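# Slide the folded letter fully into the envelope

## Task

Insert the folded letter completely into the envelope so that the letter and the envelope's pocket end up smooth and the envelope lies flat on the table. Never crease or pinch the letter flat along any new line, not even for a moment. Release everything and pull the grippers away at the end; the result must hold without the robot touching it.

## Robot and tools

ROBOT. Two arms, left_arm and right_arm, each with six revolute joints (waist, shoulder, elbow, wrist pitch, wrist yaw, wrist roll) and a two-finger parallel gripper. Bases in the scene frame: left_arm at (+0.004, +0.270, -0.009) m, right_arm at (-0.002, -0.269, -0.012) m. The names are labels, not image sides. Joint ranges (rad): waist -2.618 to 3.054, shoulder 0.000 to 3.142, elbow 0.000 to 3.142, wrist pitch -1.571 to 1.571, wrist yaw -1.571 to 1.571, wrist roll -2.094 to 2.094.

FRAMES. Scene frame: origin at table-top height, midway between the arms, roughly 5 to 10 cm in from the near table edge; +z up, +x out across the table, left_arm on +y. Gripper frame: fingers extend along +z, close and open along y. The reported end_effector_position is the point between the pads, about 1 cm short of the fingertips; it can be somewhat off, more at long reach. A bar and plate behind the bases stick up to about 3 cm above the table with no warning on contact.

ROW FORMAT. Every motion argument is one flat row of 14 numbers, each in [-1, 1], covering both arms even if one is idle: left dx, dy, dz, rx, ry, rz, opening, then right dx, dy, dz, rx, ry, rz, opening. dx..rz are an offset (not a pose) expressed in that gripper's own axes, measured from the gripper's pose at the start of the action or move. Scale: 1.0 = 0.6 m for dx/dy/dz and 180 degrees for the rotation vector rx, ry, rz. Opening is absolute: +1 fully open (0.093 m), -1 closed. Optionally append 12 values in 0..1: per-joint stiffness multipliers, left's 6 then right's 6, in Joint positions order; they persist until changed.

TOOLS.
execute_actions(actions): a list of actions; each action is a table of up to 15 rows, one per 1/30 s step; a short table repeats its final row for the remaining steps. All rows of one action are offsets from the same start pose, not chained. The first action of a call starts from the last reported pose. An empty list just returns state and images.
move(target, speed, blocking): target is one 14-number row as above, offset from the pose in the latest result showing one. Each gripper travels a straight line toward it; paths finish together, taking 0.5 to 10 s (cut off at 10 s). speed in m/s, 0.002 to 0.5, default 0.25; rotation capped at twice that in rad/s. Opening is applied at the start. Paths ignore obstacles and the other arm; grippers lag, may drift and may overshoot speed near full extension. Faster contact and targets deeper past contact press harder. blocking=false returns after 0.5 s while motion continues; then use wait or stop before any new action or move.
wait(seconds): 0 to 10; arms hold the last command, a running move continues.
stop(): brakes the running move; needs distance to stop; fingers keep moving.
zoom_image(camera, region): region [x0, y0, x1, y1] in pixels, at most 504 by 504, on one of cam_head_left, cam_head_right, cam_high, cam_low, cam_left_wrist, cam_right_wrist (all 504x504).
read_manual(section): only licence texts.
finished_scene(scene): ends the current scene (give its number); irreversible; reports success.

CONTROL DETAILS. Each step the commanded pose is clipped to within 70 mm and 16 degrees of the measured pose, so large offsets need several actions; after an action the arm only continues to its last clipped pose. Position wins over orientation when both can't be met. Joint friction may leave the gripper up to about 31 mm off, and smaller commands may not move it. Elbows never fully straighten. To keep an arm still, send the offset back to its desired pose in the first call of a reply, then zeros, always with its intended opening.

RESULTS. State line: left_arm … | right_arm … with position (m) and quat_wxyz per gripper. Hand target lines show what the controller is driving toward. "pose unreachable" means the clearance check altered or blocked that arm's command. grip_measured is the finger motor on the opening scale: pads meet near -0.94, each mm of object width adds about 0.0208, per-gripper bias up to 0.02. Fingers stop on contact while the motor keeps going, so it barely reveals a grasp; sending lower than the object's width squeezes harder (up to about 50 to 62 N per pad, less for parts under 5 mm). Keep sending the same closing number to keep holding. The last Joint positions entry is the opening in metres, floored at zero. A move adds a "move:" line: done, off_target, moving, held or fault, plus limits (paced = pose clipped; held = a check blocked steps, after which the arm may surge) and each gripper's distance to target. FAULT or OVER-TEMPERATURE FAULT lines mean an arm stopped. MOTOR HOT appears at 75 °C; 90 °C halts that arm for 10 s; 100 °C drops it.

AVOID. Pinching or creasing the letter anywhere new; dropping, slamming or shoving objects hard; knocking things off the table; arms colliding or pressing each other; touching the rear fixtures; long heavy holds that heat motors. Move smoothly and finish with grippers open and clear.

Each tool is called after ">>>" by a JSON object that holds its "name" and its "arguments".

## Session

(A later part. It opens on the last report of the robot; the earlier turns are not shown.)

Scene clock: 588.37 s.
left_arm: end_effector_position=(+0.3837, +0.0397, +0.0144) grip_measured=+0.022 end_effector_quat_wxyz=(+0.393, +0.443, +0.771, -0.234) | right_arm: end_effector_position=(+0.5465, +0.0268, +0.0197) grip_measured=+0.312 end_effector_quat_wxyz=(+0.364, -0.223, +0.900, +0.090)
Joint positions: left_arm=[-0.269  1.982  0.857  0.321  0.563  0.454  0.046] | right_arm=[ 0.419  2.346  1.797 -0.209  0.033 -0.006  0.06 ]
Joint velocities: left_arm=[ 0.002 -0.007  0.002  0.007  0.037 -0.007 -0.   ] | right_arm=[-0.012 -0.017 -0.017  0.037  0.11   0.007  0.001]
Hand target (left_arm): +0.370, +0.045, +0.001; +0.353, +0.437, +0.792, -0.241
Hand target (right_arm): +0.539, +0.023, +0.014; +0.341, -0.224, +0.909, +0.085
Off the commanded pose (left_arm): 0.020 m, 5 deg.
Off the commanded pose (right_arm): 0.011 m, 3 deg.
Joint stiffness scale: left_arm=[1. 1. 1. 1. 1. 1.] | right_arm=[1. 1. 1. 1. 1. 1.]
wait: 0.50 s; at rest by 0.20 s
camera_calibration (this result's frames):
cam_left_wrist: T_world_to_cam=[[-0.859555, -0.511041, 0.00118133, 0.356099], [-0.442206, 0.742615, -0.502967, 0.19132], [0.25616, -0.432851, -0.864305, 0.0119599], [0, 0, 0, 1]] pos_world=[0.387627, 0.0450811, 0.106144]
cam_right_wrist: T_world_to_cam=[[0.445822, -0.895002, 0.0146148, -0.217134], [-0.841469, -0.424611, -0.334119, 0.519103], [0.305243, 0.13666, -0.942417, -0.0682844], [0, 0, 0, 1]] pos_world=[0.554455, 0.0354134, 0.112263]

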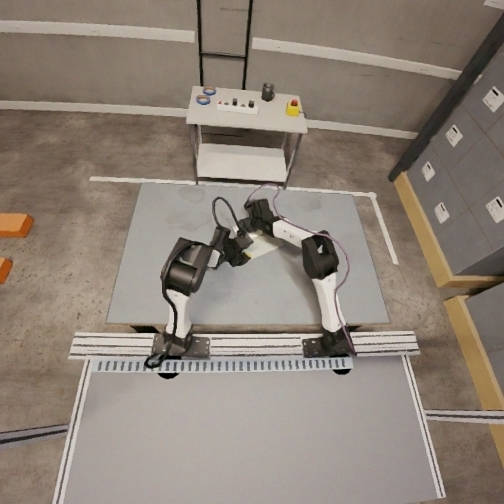

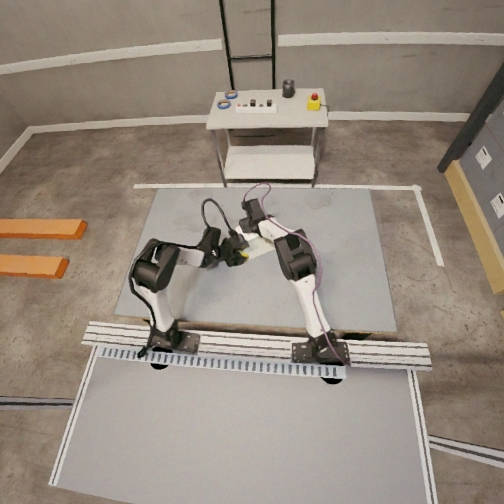

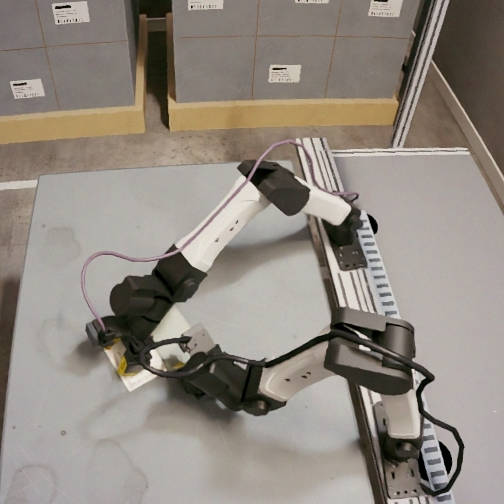

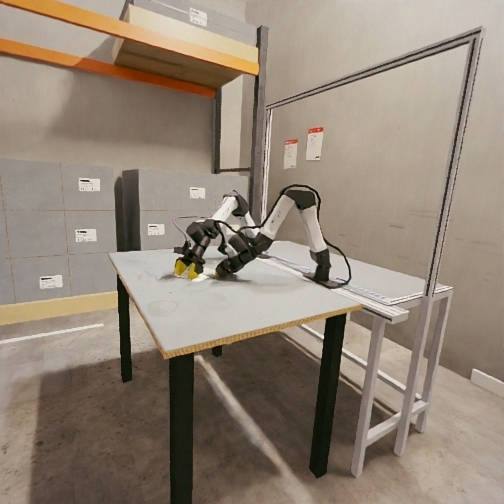

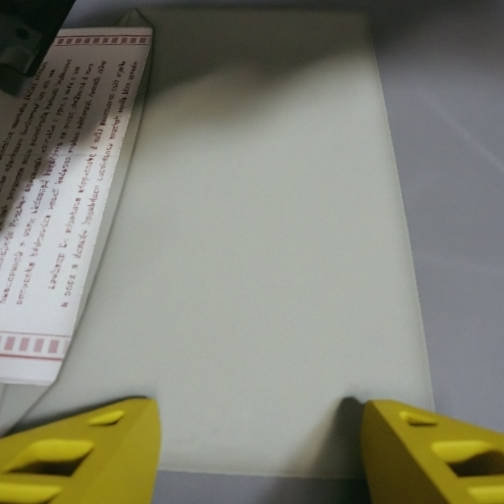

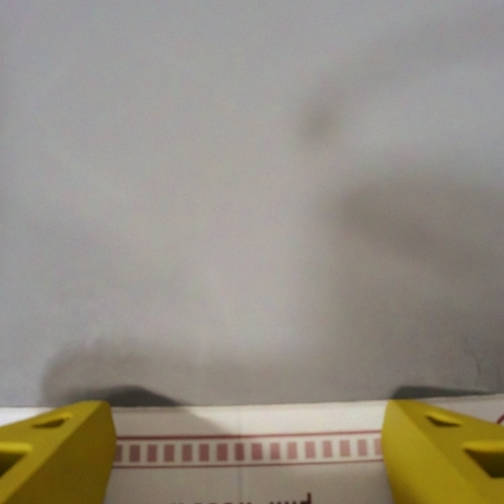

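>>> {"name": "execute_actions", "arguments": {"actions": [[[0.0304,-0.0158,-0.0014,0.0112,0.023,-0.0162,0.02,0.0173,0,-0.0032,0,0.0178,0,0.31],[0.0304,-0.0158,-0.0014,0.0112,0.023,-0.0162,0.02,0.0179,0,-0.0041,0,0.0193,0,0.31],[0.0304,-0.0158,-0.0014,0.0112,0.023,-0.0162,0.02,0.0185,0,-0.005,0,0.0209,0,0.31],[0.0304,-0.0158,-0.0014,0.0112,0.023,-0.0162,0.02,0.0192,0,-0.0059,0,0.0225,0,0.31],[0.0304,-0.0158,-0.0014,0.0112,0.023,-0.0162,0.02,0.0198,0,-0.0068,0,0.0241,0,0.31],[0.0304,-0.0158,-0.0014,0.0112,0.023,-0.0162,0.02,0.0204,0,-0.0077,0,0.0256,0,0.31],[0.0304,-0.0158,-0.0014,0.0112,0.023,-0.0162,0.02,0.0211,0,-0.0086,0,0.0272,0,0.31],[0.0304,-0.0158,-0.0014,0.0112,0.023,-0.0162,0.02,0.0217,0,-0.0095,0,0.0288,0,0.31],[0.0304,-0.0158,-0.0014,0.0112,0.023,-0.0162,0.02,0.0224,0,-0.0104,0,0.0304,0,0.31],[0.0304,-0.0158,-0.0014,0.0112,0.023,-0.0162,0.02,0.023,0,-0.0113,0,0.0319,0,0.31],[0.0304,-0.0158,-0.0014,0.0112,0.023,-0.0162,0.02,0.0236,0,-0.0122,0,0.0335,0,0.31],[0.0304,-0.0158,-0.0014,0.0112,0.023,-0.0162,0.02,0.0243,0,-0.0131,0,0.0351,0,0.31],[0.0304,-0.0158,-0.0014,0.0112,0.023,-0.0162,0.02,0.0249,0,-0.014,0,0.0367,0,0.31],[0.0304,-0.0158,-0.0014,0.0112,0.023,-0.0162,0.02,0.0256,0,-0.0149,0,0.0382,0,0.31],[0.0304,-0.0158,-0.0014,0.0112,0.023,-0.0162,0.02,0.0262,0,-0.0158,0,0.0398,0,0.31]]]}}

>>> {"name": "wait", "arguments": {"seconds": 0.5}}

Scene clock: 604.93 s.
left_arm: end_effector_position=(+0.3837, +0.0397, +0.0144) grip_measured=+0.022 end_effector_quat_wxyz=(+0.393, +0.443, +0.771, -0.234) | right_arm: end_effector_position=(+0.5401, +0.0233, +0.0199) grip_measured=+0.312 end_effector_quat_wxyz=(+0.337, -0.227, +0.910, +0.083)
Joint positions: left_arm=[-0.269  1.982  0.857  0.321  0.563  0.454  0.046] | right_arm=[ 0.419  2.346  1.839 -0.311  0.033 -0.006  0.06 ]
Joint velocities: left_arm=[-0.007  0.002 -0.007 -0.007 -0.022  0.007  0.   ] | right_arm=[-0.002  0.007  0.085 -0.198 -0.037  0.022 -0.   ]
Hand target (left_arm): +0.370, +0.045, +0.001; +0.353, +0.437, +0.792, -0.241
Hand target (right_arm): +0.531, +0.019, +0.016; +0.309, -0.228, +0.920, +0.077
Off the commanded pose (left_arm): 0.021 m, 5 deg.
Off the commanded pose (right_arm): 0.011 m, 4 deg.
Joint stiffness scale: left_arm=[1. 1. 1. 1. 1. 1.] | right_arm=[1. 1. 1. 1. 1. 1.]
camera_calibration (this result's frames):
cam_left_wrist: T_world_to_cam=[[-0.859555, -0.511041, 0.00118133, 0.356099], [-0.442206, 0.742615, -0.502967, 0.19132], [0.25616, -0.432851, -0.864305, 0.0119599], [0, 0, 0, 1]] pos_world=[0.387627, 0.0450811, 0.106144]
cam_right_wrist: T_world_to_cam=[[0.448128, -0.893806, 0.0170955, -0.218778], [-0.85678, -0.434866, -0.277164, 0.519696], [0.255165, 0.109558, -0.960671, -0.0375993], [0, 0, 0, 1]] pos_world=[0.5529, 0.0345727, 0.111661]

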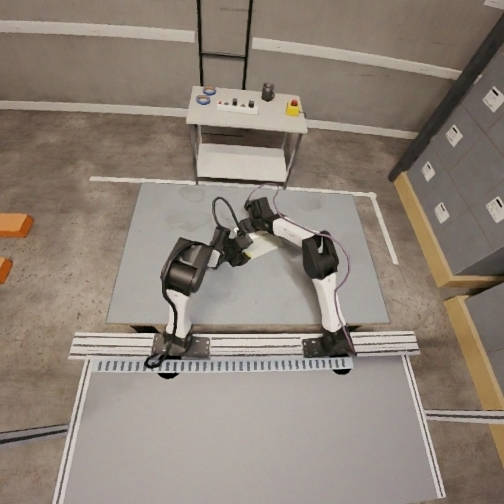

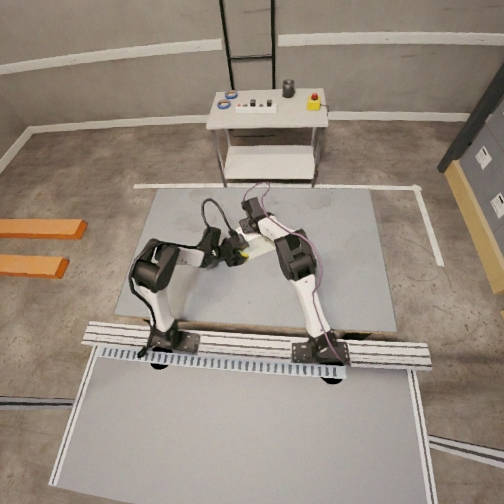

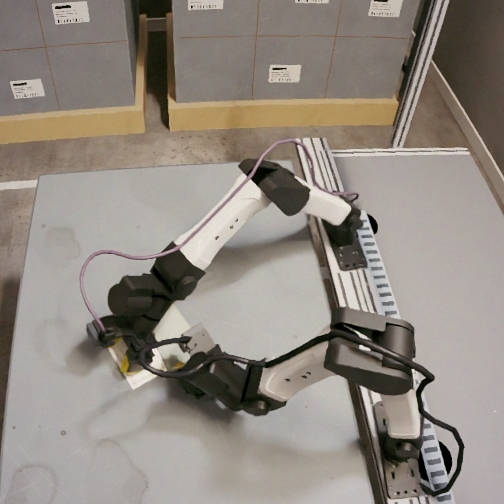

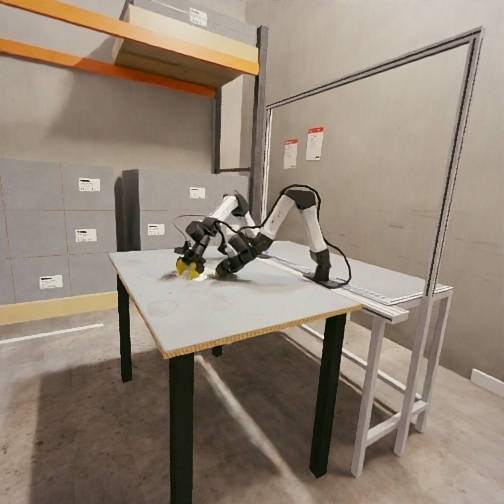

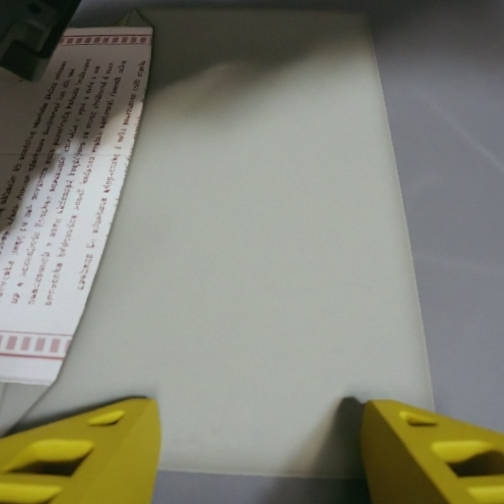

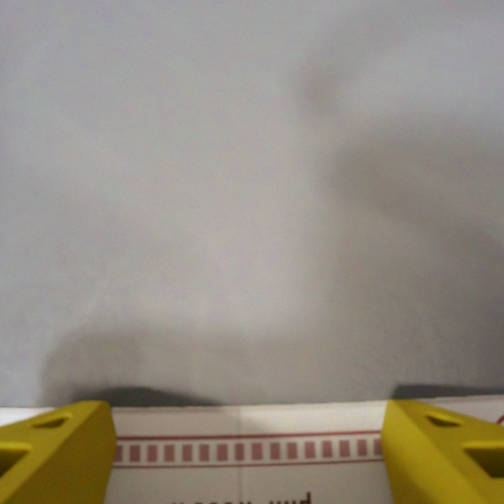

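Scene clock: 605.43 s.
left_arm: end_effector_position=(+0.3837, +0.0397, +0.0144) grip_measured=+0.022 end_effector_quat_wxyz=(+0.393, +0.443, +0.771, -0.234) | right_arm: end_effector_position=(+0.5380, +0.0222, +0.0195) grip_measured=+0.312 end_effector_quat_wxyz=(+0.330, -0.227, +0.913, +0.081)
Joint positions: left_arm=[-0.269  1.982  0.857  0.321  0.563  0.454  0.046] | right_arm=[ 0.419  2.346  1.848 -0.336  0.033 -0.005  0.06 ]
Joint velocities: left_arm=[-0.007  0.002 -0.007  0.066 -0.022 -0.022 -0.001] | right_arm=[-0.007  0.027  0.002 -0.022 -0.037 -0.051  0.   ]
Hand target (left_arm): +0.370, +0.045, +0.001; +0.353, +0.437, +0.792, -0.241
Hand target (right_arm): +0.531, +0.019, +0.016; +0.309, -0.228, +0.920, +0.077
Off the commanded pose (left_arm): 0.021 m, 5 deg.
Off the commanded pose (right_arm): 0.009 m, 3 deg.
Joint stiffness scale: left_arm=[1. 1. 1. 1. 1. 1.] | right_arm=[1. 1. 1. 1. 1. 1.]
wait: 0.50 s; at rest by 0.23 s
camera_calibration (this result's frames):
cam_left_wrist: T_world_to_cam=[[-0.859555, -0.511041, 0.00118133, 0.356099], [-0.442206, 0.742615, -0.502967, 0.19132], [0.25616, -0.432851, -0.864305, 0.0119599], [0, 0, 0, 1]] pos_world=[0.387627, 0.0450811, 0.106144]
cam_right_wrist: T_world_to_cam=[[0.448522, -0.893601, 0.0175038, -0.219077], [-0.860606, -0.437081, -0.261379, 0.519094], [0.241219, 0.10217, -0.965078, -0.029627], [0, 0, 0, 1]] pos_world=[0.552142, 0.0341457, 0.110922]

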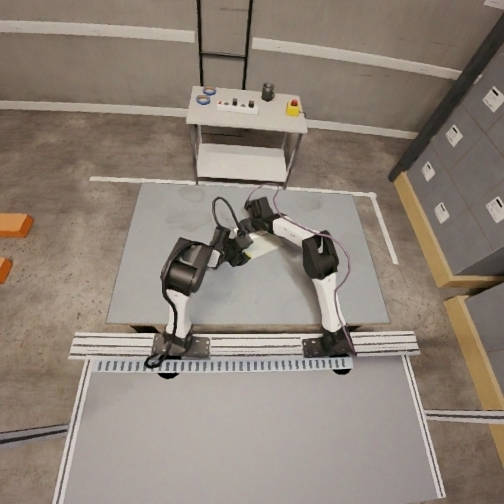

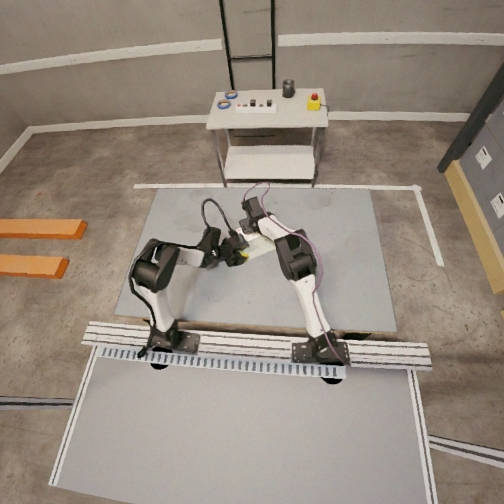

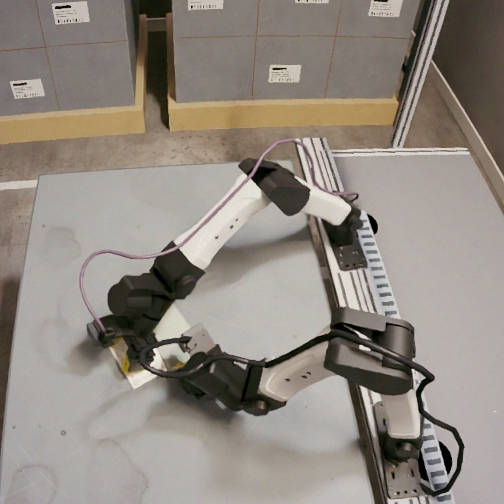

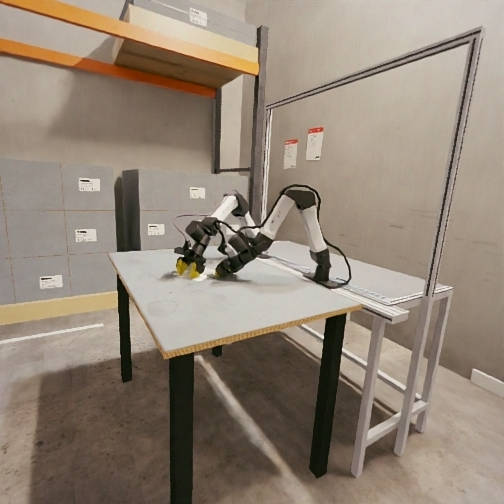

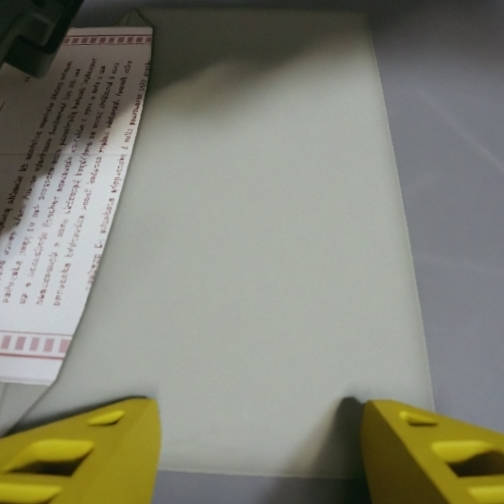

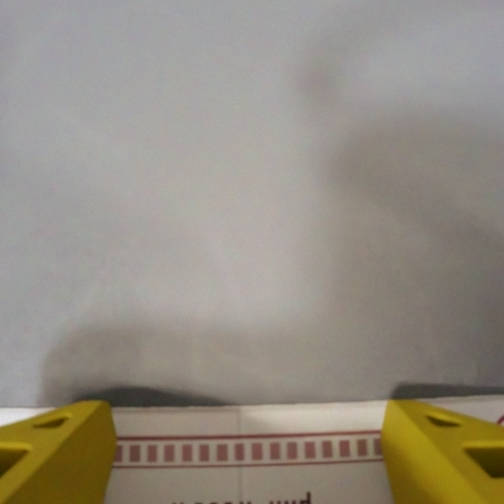

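>>> {"name": "execute_actions", "arguments": {"actions": [[[0.0304,-0.0158,-0.0014,0.0112,0.023,-0.0162,0.02,0.0149,0,-0.0037,0,0.0156,0,0.31],[0.0304,-0.0158,-0.0014,0.0112,0.023,-0.0162,0.02,0.016,0,-0.0048,0,0.0175,0,0.31],[0.0304,-0.0158,-0.0014,0.0112,0.023,-0.0162,0.02,0.0171,0,-0.0059,0,0.0194,0,0.31],[0.0304,-0.0158,-0.0014,0.0112,0.023,-0.0162,0.02,0.0183,0,-0.007,0,0.0213,0,0.31],[0.0304,-0.0158,-0.0014,0.0112,0.023,-0.0162,0.02,0.0194,0,-0.0081,0,0.0232,0,0.31],[0.0304,-0.0158,-0.0014,0.0112,0.023,-0.0162,0.02,0.0205,0,-0.0092,0,0.025,0,0.31],[0.0304,-0.0158,-0.0014,0.0112,0.023,-0.0162,0.02,0.0216,0,-0.0103,0,0.0269,0,0.31],[0.0304,-0.0158,-0.0014,0.0112,0.023,-0.0162,0.02,0.0228,0,-0.0114,0,0.0288,0,0.31],[0.0304,-0.0158,-0.0014,0.0112,0.023,-0.0162,0.02,0.0239,0,-0.0125,0,0.0307,0,0.31],[0.0304,-0.0158,-0.0014,0.0112,0.023,-0.0162,0.02,0.025,0,-0.0136,0,0.0326,0,0.31],[0.0304,-0.0158,-0.0014,0.0112,0.023,-0.0162,0.02,0.0261,0,-0.0147,0,0.0344,0,0.31],[0.0304,-0.0158,-0.0014,0.0112,0.023,-0.0162,0.02,0.0273,0,-0.0158,0,0.0363,0,0.31],[0.0304,-0.0158,-0.0014,0.0112,0.023,-0.0162,0.02,0.0284,0,-0.0169,0,0.0382,0,0.31],[0.0304,-0.0158,-0.0014,0.0112,0.023,-0.0162,0.02,0.0295,0,-0.018,0,0.0401,0,0.31],[0.0304,-0.0158,-0.0014,0.0112,0.023,-0.0162,0.02,0.0306,0,-0.0191,0,0.042,0,0.31]]]}}

>>> {"name": "wait", "arguments": {"seconds": 0.5}}

Scene clock: 639.37 s.
left_arm: end_effector_position=(+0.3837, +0.0397, +0.0144) grip_measured=+0.022 end_effector_quat_wxyz=(+0.393, +0.443, +0.771, -0.234) | right_arm: end_effector_position=(+0.5294, +0.0174, +0.0196) grip_measured=+0.312 end_effector_quat_wxyz=(+0.299, -0.231, +0.923, +0.074)
Joint positions: left_arm=[-0.269  1.982  0.857  0.321  0.563  0.454  0.046] | right_arm=[ 0.419  2.346  1.889 -0.444  0.033 -0.005  0.06 ]
Joint velocities: left_arm=[-0.007 -0.007 -0.012 -0.007 -0.022 -0.037  0.   ] | right_arm=[-0.002  0.007  0.1   -0.3    0.007  0.007  0.001]
Hand target (left_arm): +0.370, +0.045, +0.001; +0.353, +0.437, +0.792, -0.241
Hand target (right_arm): +0.519, +0.013, +0.017; +0.271, -0.231, +0.932, +0.068
Off the commanded pose (left_arm): 0.021 m, 5 deg.
Off the commanded pose (right_arm): 0.012 m, 4 deg.
Joint stiffness scale: left_arm=[1. 1. 1. 1. 1. 1.] | right_arm=[1. 1. 1. 1. 1. 1.]
camera_calibration (this result's frames):
cam_left_wrist: T_world_to_cam=[[-0.859555, -0.511041, 0.00118133, 0.356099], [-0.442206, 0.742615, -0.502967, 0.19132], [0.25616, -0.432851, -0.864305, 0.0119599], [0, 0, 0, 1]] pos_world=[0.387627, 0.0450811, 0.106144]
cam_right_wrist: T_world_to_cam=[[0.450971, -0.892319, 0.0198122, -0.220837], [-0.873267, -0.445713, -0.196839, 0.515236], [0.184474, 0.0714676, -0.980236, 0.00392699], [0, 0, 0, 1]] pos_world=[0.548805, 0.0323102, 0.109643]

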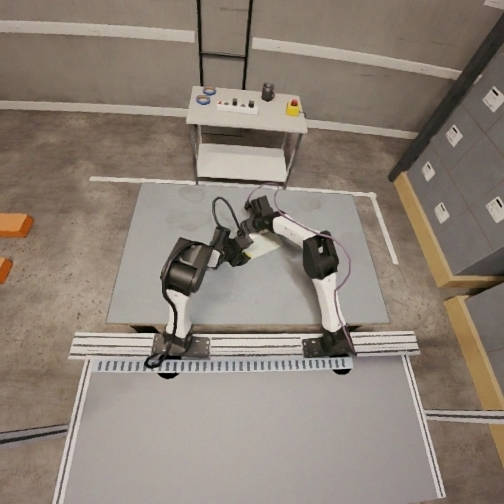

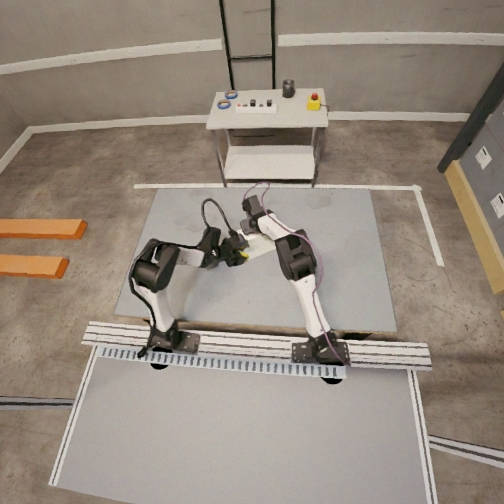

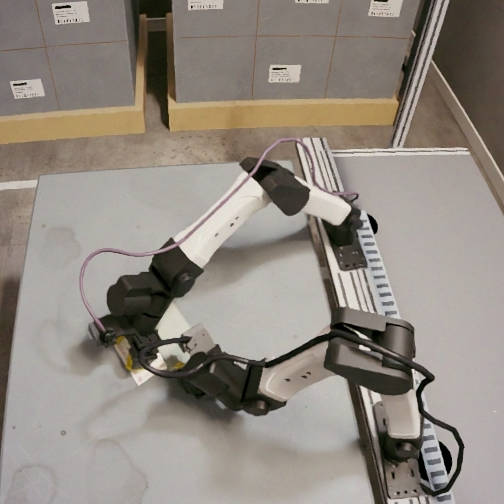

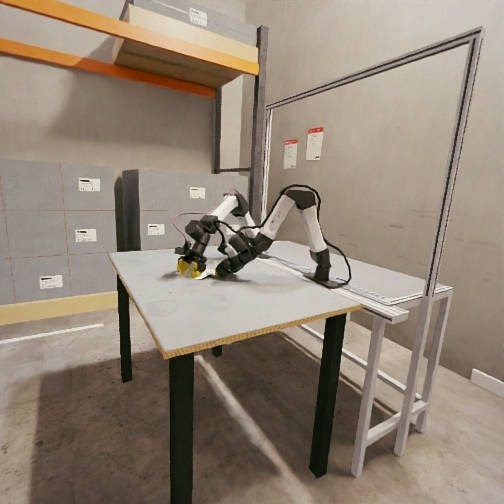

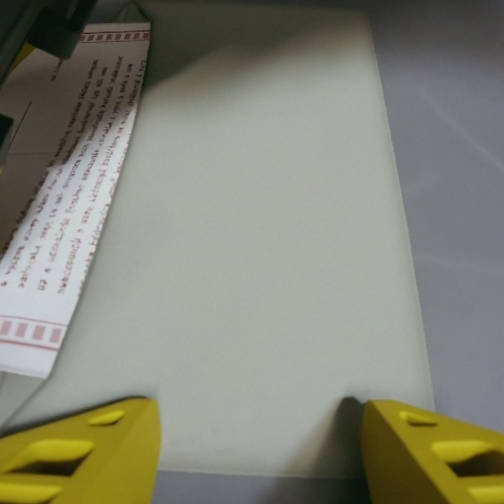

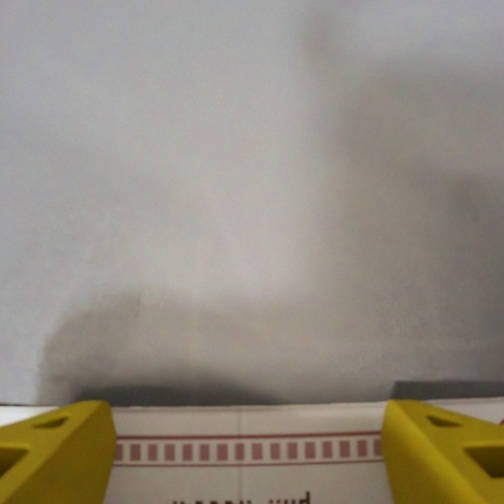

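Scene clock: 639.87 s.
left_arm: end_effector_position=(+0.3837, +0.0397, +0.0144) grip_measured=+0.022 end_effector_quat_wxyz=(+0.393, +0.443, +0.771, -0.234) | right_arm: end_effector_position=(+0.5266, +0.0159, +0.0192) grip_measured=+0.312 end_effector_quat_wxyz=(+0.290, -0.231, +0.926, +0.072)
Joint positions: left_arm=[-0.269  1.982  0.857  0.321  0.563  0.454  0.046] | right_arm=[ 0.419  2.346  1.898 -0.472  0.033 -0.003  0.06 ]
Joint velocities: left_arm=[ 0.002  0.007  0.012  0.022 -0.022  0.081  0.001] | right_arm=[-0.022 -0.002  0.002 -0.066 -0.066 -0.022 -0.001]
Hand target (left_arm): +0.370, +0.045, +0.001; +0.353, +0.437, +0.792, -0.241
Hand target (right_arm): +0.519, +0.013, +0.017; +0.271, -0.232, +0.932, +0.068
Off the commanded pose (left_arm): 0.021 m, 5 deg.
Off the commanded pose (right_arm): 0.009 m, 3 deg.
Joint stiffness scale: left_arm=[1. 1. 1. 1. 1. 1.] | right_arm=[1. 1. 1. 1. 1. 1.]
wait: 0.50 s; at rest by 0.23 s
camera_calibration (this result's frames):
cam_left_wrist: T_world_to_cam=[[-0.859555, -0.511041, 0.00118133, 0.356099], [-0.442206, 0.742615, -0.502967, 0.19132], [0.25616, -0.432851, -0.864305, 0.0119599], [0, 0, 0, 1]] pos_world=[0.387627, 0.0450811, 0.106144]
cam_right_wrist: T_world_to_cam=[[0.450666, -0.892476, 0.0196367, -0.220767], [-0.876793, -0.446666, -0.178109, 0.513542], [0.167729, 0.0630503, -0.983815, 0.0131405], [0, 0, 0, 1]] pos_world=[0.547558, 0.0315237, 0.108729]

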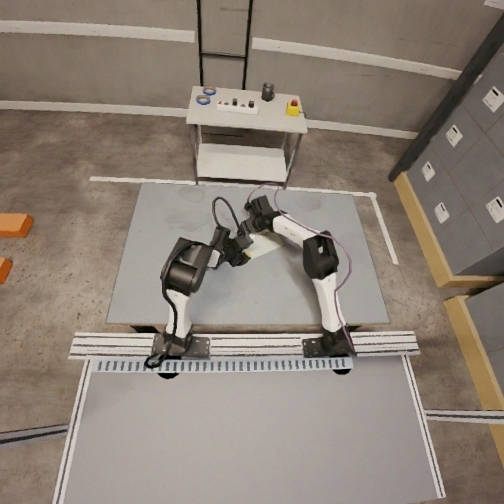

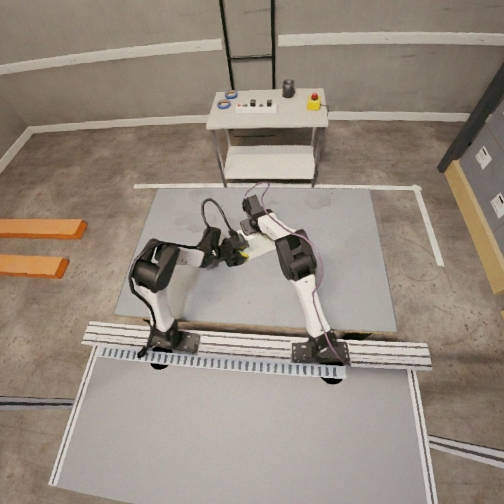

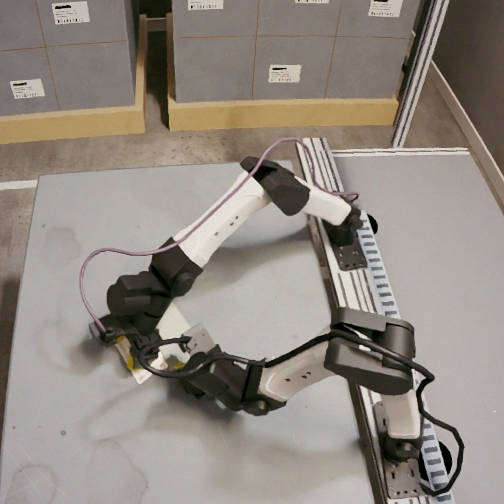

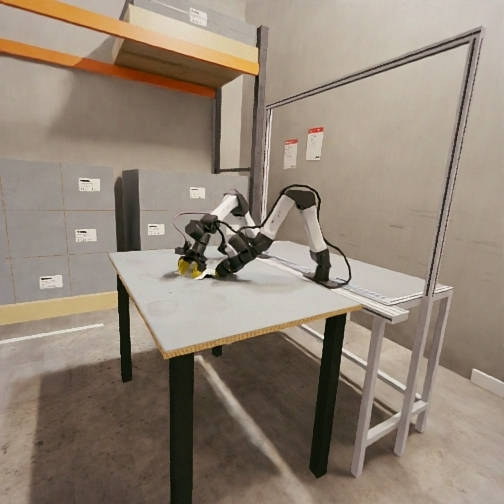

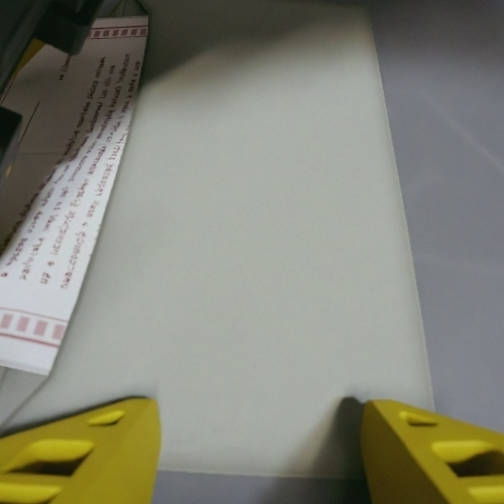

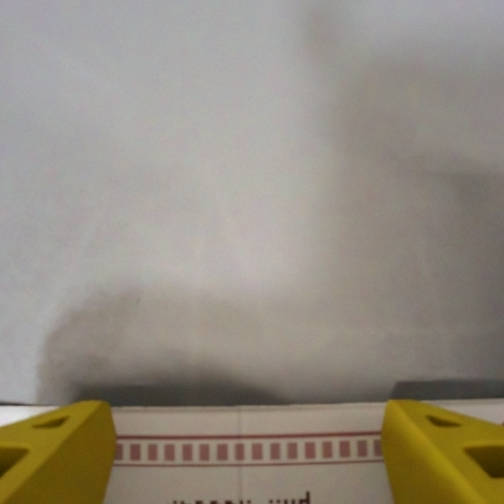

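>>> {"name": "zoom_image", "arguments": {"camera": "cam_low", "region": [160, 230, 260, 300]}}

>>> {"name": "zoom_image", "arguments": {"camera": "cam_high", "region": [80, 280, 220, 420]}}

Region (160, 230, 260, 300) of cam_low's 504x504 image, scaled by 5.040, with more detail than that image has; it fills the top 353 rows of this view, and the rest is white.

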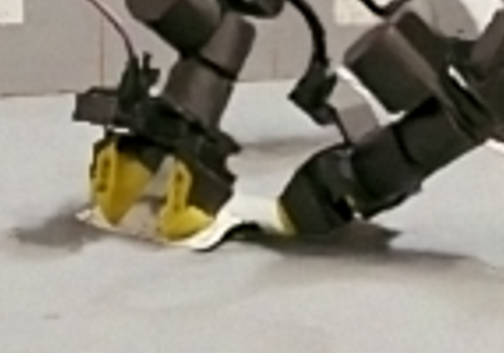

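Region (80, 280, 220, 420) of cam_high's 504x504 image, scaled by 3.600, with more detail than that image has.

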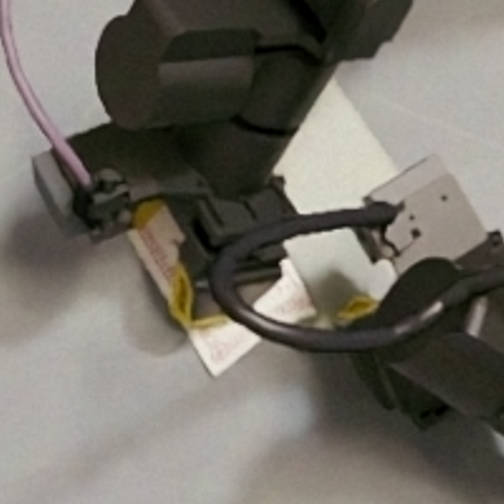

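>>> {"name": "execute_actions", "arguments": {"actions": [[[0.0304,-0.0158,-0.0014,0.0114,0.0229,-0.0114,0.02,0.0242,0,-0.0007,0,0.0191,0,0.31],[0.0304,-0.0158,-0.0014,0.0116,0.0228,-0.0066,0.02,0.0242,0,-0.0007,0,0.0191,0,0.31],[0.0304,-0.0158,-0.0014,0.0117,0.0227,-0.0019,0.02,0.0242,0,-0.0007,0,0.0191,0,0.31],[0.0304,-0.0158,-0.0014,0.0119,0.0227,0.0029,0.02,0.0242,0,-0.0007,0,0.0191,0,0.31],[0.0304,-0.0158,-0.0014,0.0121,0.0226,0.0077,0.02,0.0242,0,-0.0007,0,0.0191,0,0.31],[0.0304,-0.0158,-0.0014,0.0122,0.0225,0.0125,0.02,0.0242,0,-0.0007,0,0.0191,0,0.31],[0.0304,-0.0158,-0.0014,0.0124,0.0224,0.0173,0.02,0.0242,0,-0.0007,0,0.0191,0,0.31],[0.0304,-0.0158,-0.0014,0.0126,0.0223,0.022,0.02,0.0242,0,-0.0007,0,0.0191,0,0.31],[0.0304,-0.0158,-0.0014,0.0128,0.0222,0.0268,0.02,0.0242,0,-0.0007,0,0.0191,0,0.31],[0.0304,-0.0158,-0.0014,0.0129,0.0222,0.0316,0.02,0.0242,0,-0.0007,0,0.0191,0,0.31]]]}}

>>> {"name": "wait", "arguments": {"seconds": 0.5}}

Scene clock: 688.07 s.
left_arm: end_effector_position=(+0.3826, +0.0381, +0.0156) grip_measured=+0.022 end_effector_quat_wxyz=(+0.406, +0.485, +0.743, -0.218) | right_arm: end_effector_position=(+0.5264, +0.0158, +0.0190) grip_measured=+0.312 end_effector_quat_wxyz=(+0.290, -0.231, +0.926, +0.072)
Joint positions: left_arm=[-0.269  1.982  0.857  0.324  0.576  0.562  0.046] | right_arm=[ 0.419  2.346  1.898 -0.473  0.033 -0.003  0.06 ]
Joint velocities: left_arm=[-0.002 -0.007 -0.002 -0.007  0.022  0.095 -0.   ] | right_arm=[ 0.007 -0.007  0.012 -0.037 -0.051 -0.007 -0.001]
Hand target (left_arm): +0.370, +0.045, +0.001; +0.370, +0.495, +0.756, -0.215
Hand target (right_arm): +0.516, +0.010, +0.011; +0.263, -0.233, +0.934, +0.065
Off the commanded pose (left_arm): 0.021 m, 5 deg.
Off the commanded pose (right_arm): 0.014 m, 3 deg.
Joint stiffness scale: left_arm=[1. 1. 1. 1. 1. 1.] | right_arm=[1. 1. 1. 1. 1. 1.]
MOTOR HOT: a motor of the right arm reached 75 °C. Now the hottest motor of the right arm, joint 2 (shoulder), reports 76 °C. The controller's stop level is 90 °C. To cool a motor, set the load down, stop pushing, or move to a pose that needs little force.
camera_calibration (this result's frames):
cam_left_wrist: T_world_to_cam=[[-0.891164, -0.446259, -0.0817347, 0.365217], [-0.348115, 0.788141, -0.507592, 0.154949], [0.290936, -0.423895, -0.857712, -0.00115629], [0, 0, 0, 1]] pos_world=[0.379745, 0.0403693, 0.10751]
cam_right_wrist: T_world_to_cam=[[0.450714, -0.892451, 0.0196793, -0.220794], [-0.876957, -0.446792, -0.176983, 0.513356], [0.166742, 0.0625111, -0.984017, 0.0135574], [0, 0, 0, 1]] pos_world=[0.547446, 0.0314676, 0.108541]

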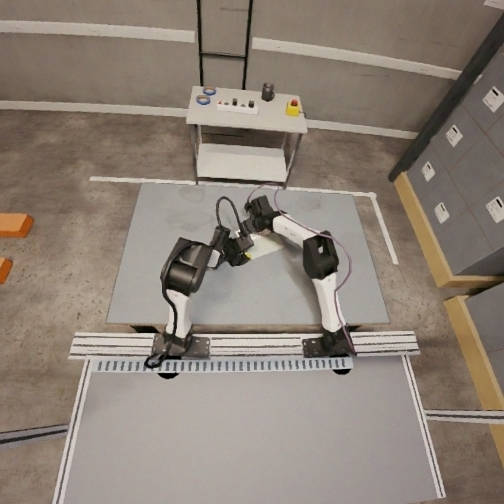

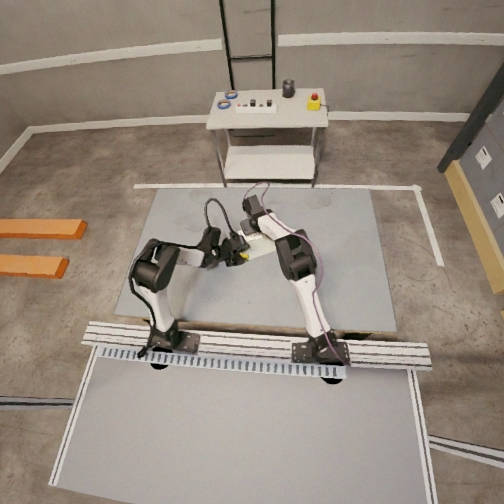

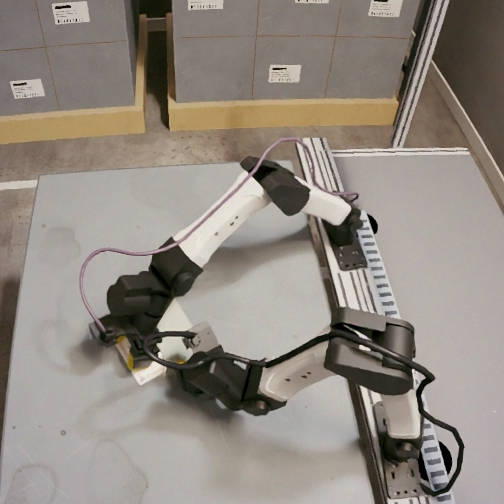

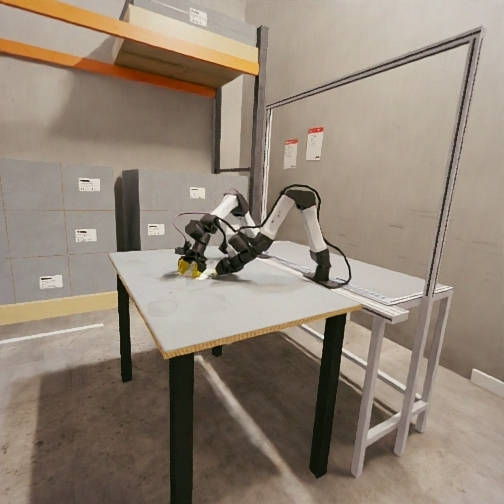

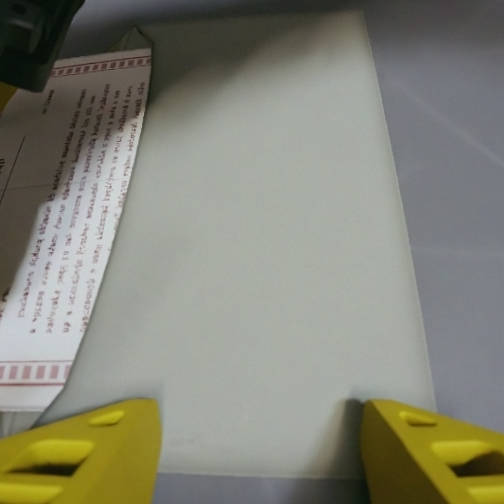

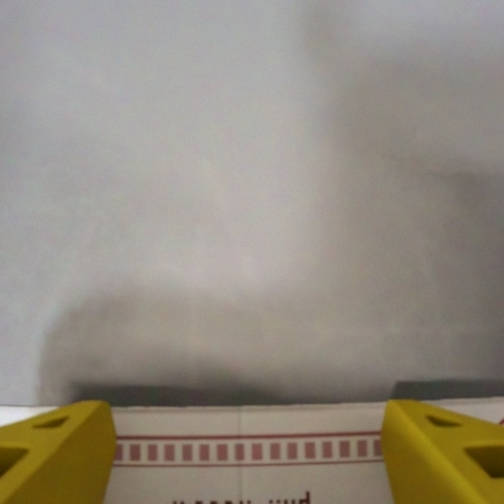

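Scene clock: 688.57 s.
left_arm: end_effector_position=(+0.3825, +0.0378, +0.0165) grip_measured=+0.022 end_effector_quat_wxyz=(+0.409, +0.493, +0.738, -0.215) | right_arm: end_effector_position=(+0.5264, +0.0158, +0.0190) grip_measured=+0.312 end_effector_quat_wxyz=(+0.290, -0.231, +0.926, +0.072)
Joint positions: left_arm=[-0.269  1.98   0.857  0.324  0.578  0.581  0.046] | right_arm=[ 0.419  2.346  1.898 -0.473  0.033 -0.003  0.06 ]
Joint velocities: left_arm=[-0.002 -0.017  0.007  0.022  0.007 -0.022  0.   ] | right_arm=[ 0.002  0.012 -0.012 -0.037 -0.037 -0.007  0.001]
Hand target (left_arm): +0.370, +0.045, +0.001; +0.370, +0.495, +0.756, -0.215
Hand target (right_arm): +0.516, +0.010, +0.011; +0.263, -0.233, +0.934, +0.065
Off the commanded pose (left_arm): 0.022 m, 5 deg.
Off the commanded pose (right_arm): 0.014 m, 3 deg.
Joint stiffness scale: left_arm=[1. 1. 1. 1. 1. 1.] | right_arm=[1. 1. 1. 1. 1. 1.]
MOTOR HOT: still on. Now the hottest motor of the right arm, joint 2 (shoulder), reports 76 °C; the controller's stop level is 90 °C.
wait: 0.50 s; at rest by 0.30 s
camera_calibration (this result's frames):
cam_left_wrist: T_world_to_cam=[[-0.89532, -0.434517, -0.0979671, 0.366543], [-0.330371, 0.79532, -0.508254, 0.148562], [0.29876, -0.422684, -0.855617, -0.0035386], [0, 0, 0, 1]] pos_world=[0.378311, 0.039619, 0.108389]
cam_right_wrist: T_world_to_cam=[[0.450714, -0.892451, 0.0196793, -0.220794], [-0.876957, -0.446792, -0.176983, 0.513356], [0.166742, 0.0625111, -0.984017, 0.0135574], [0, 0, 0, 1]] pos_world=[0.547446, 0.0314676, 0.108541]

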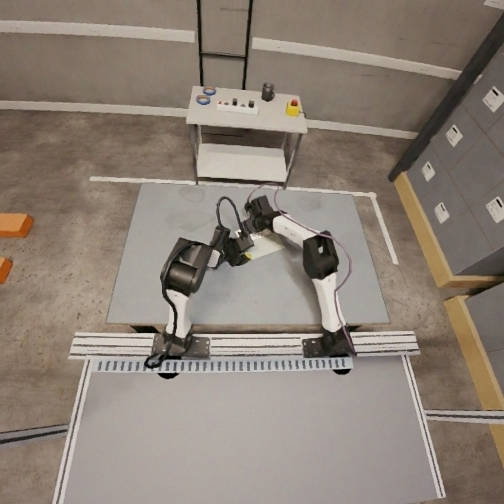

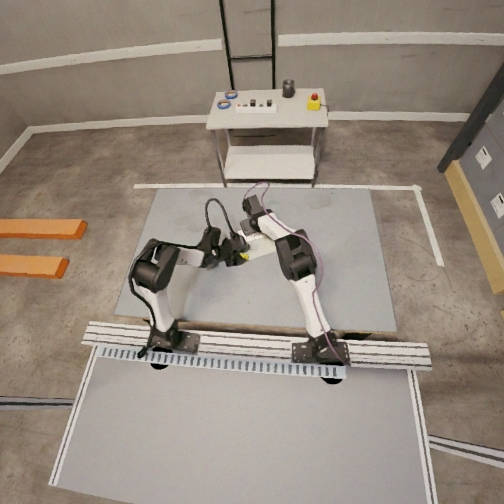

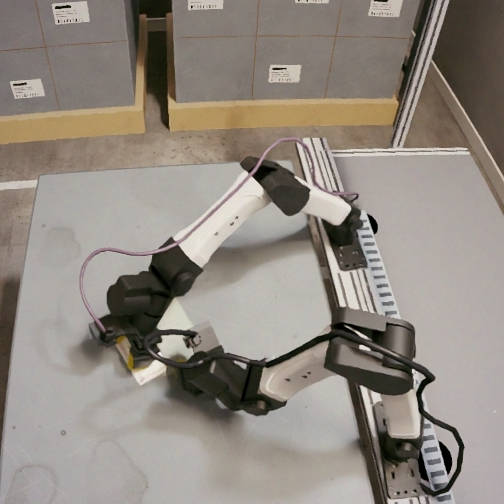

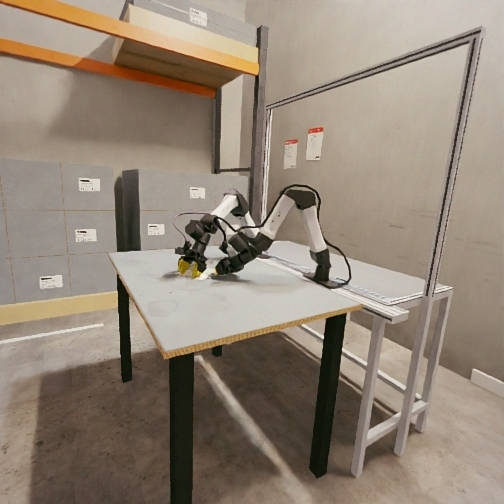

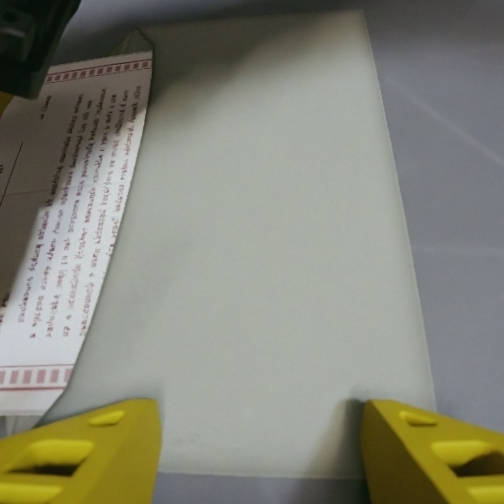

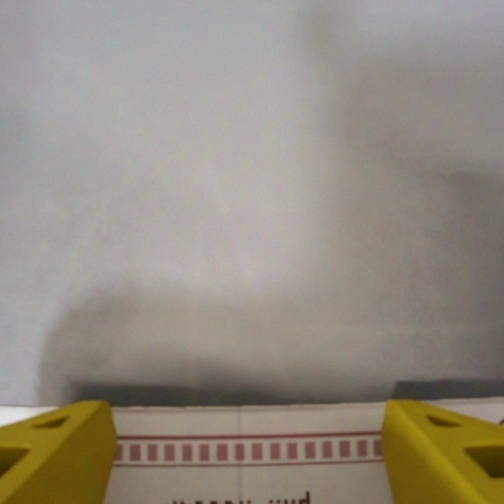

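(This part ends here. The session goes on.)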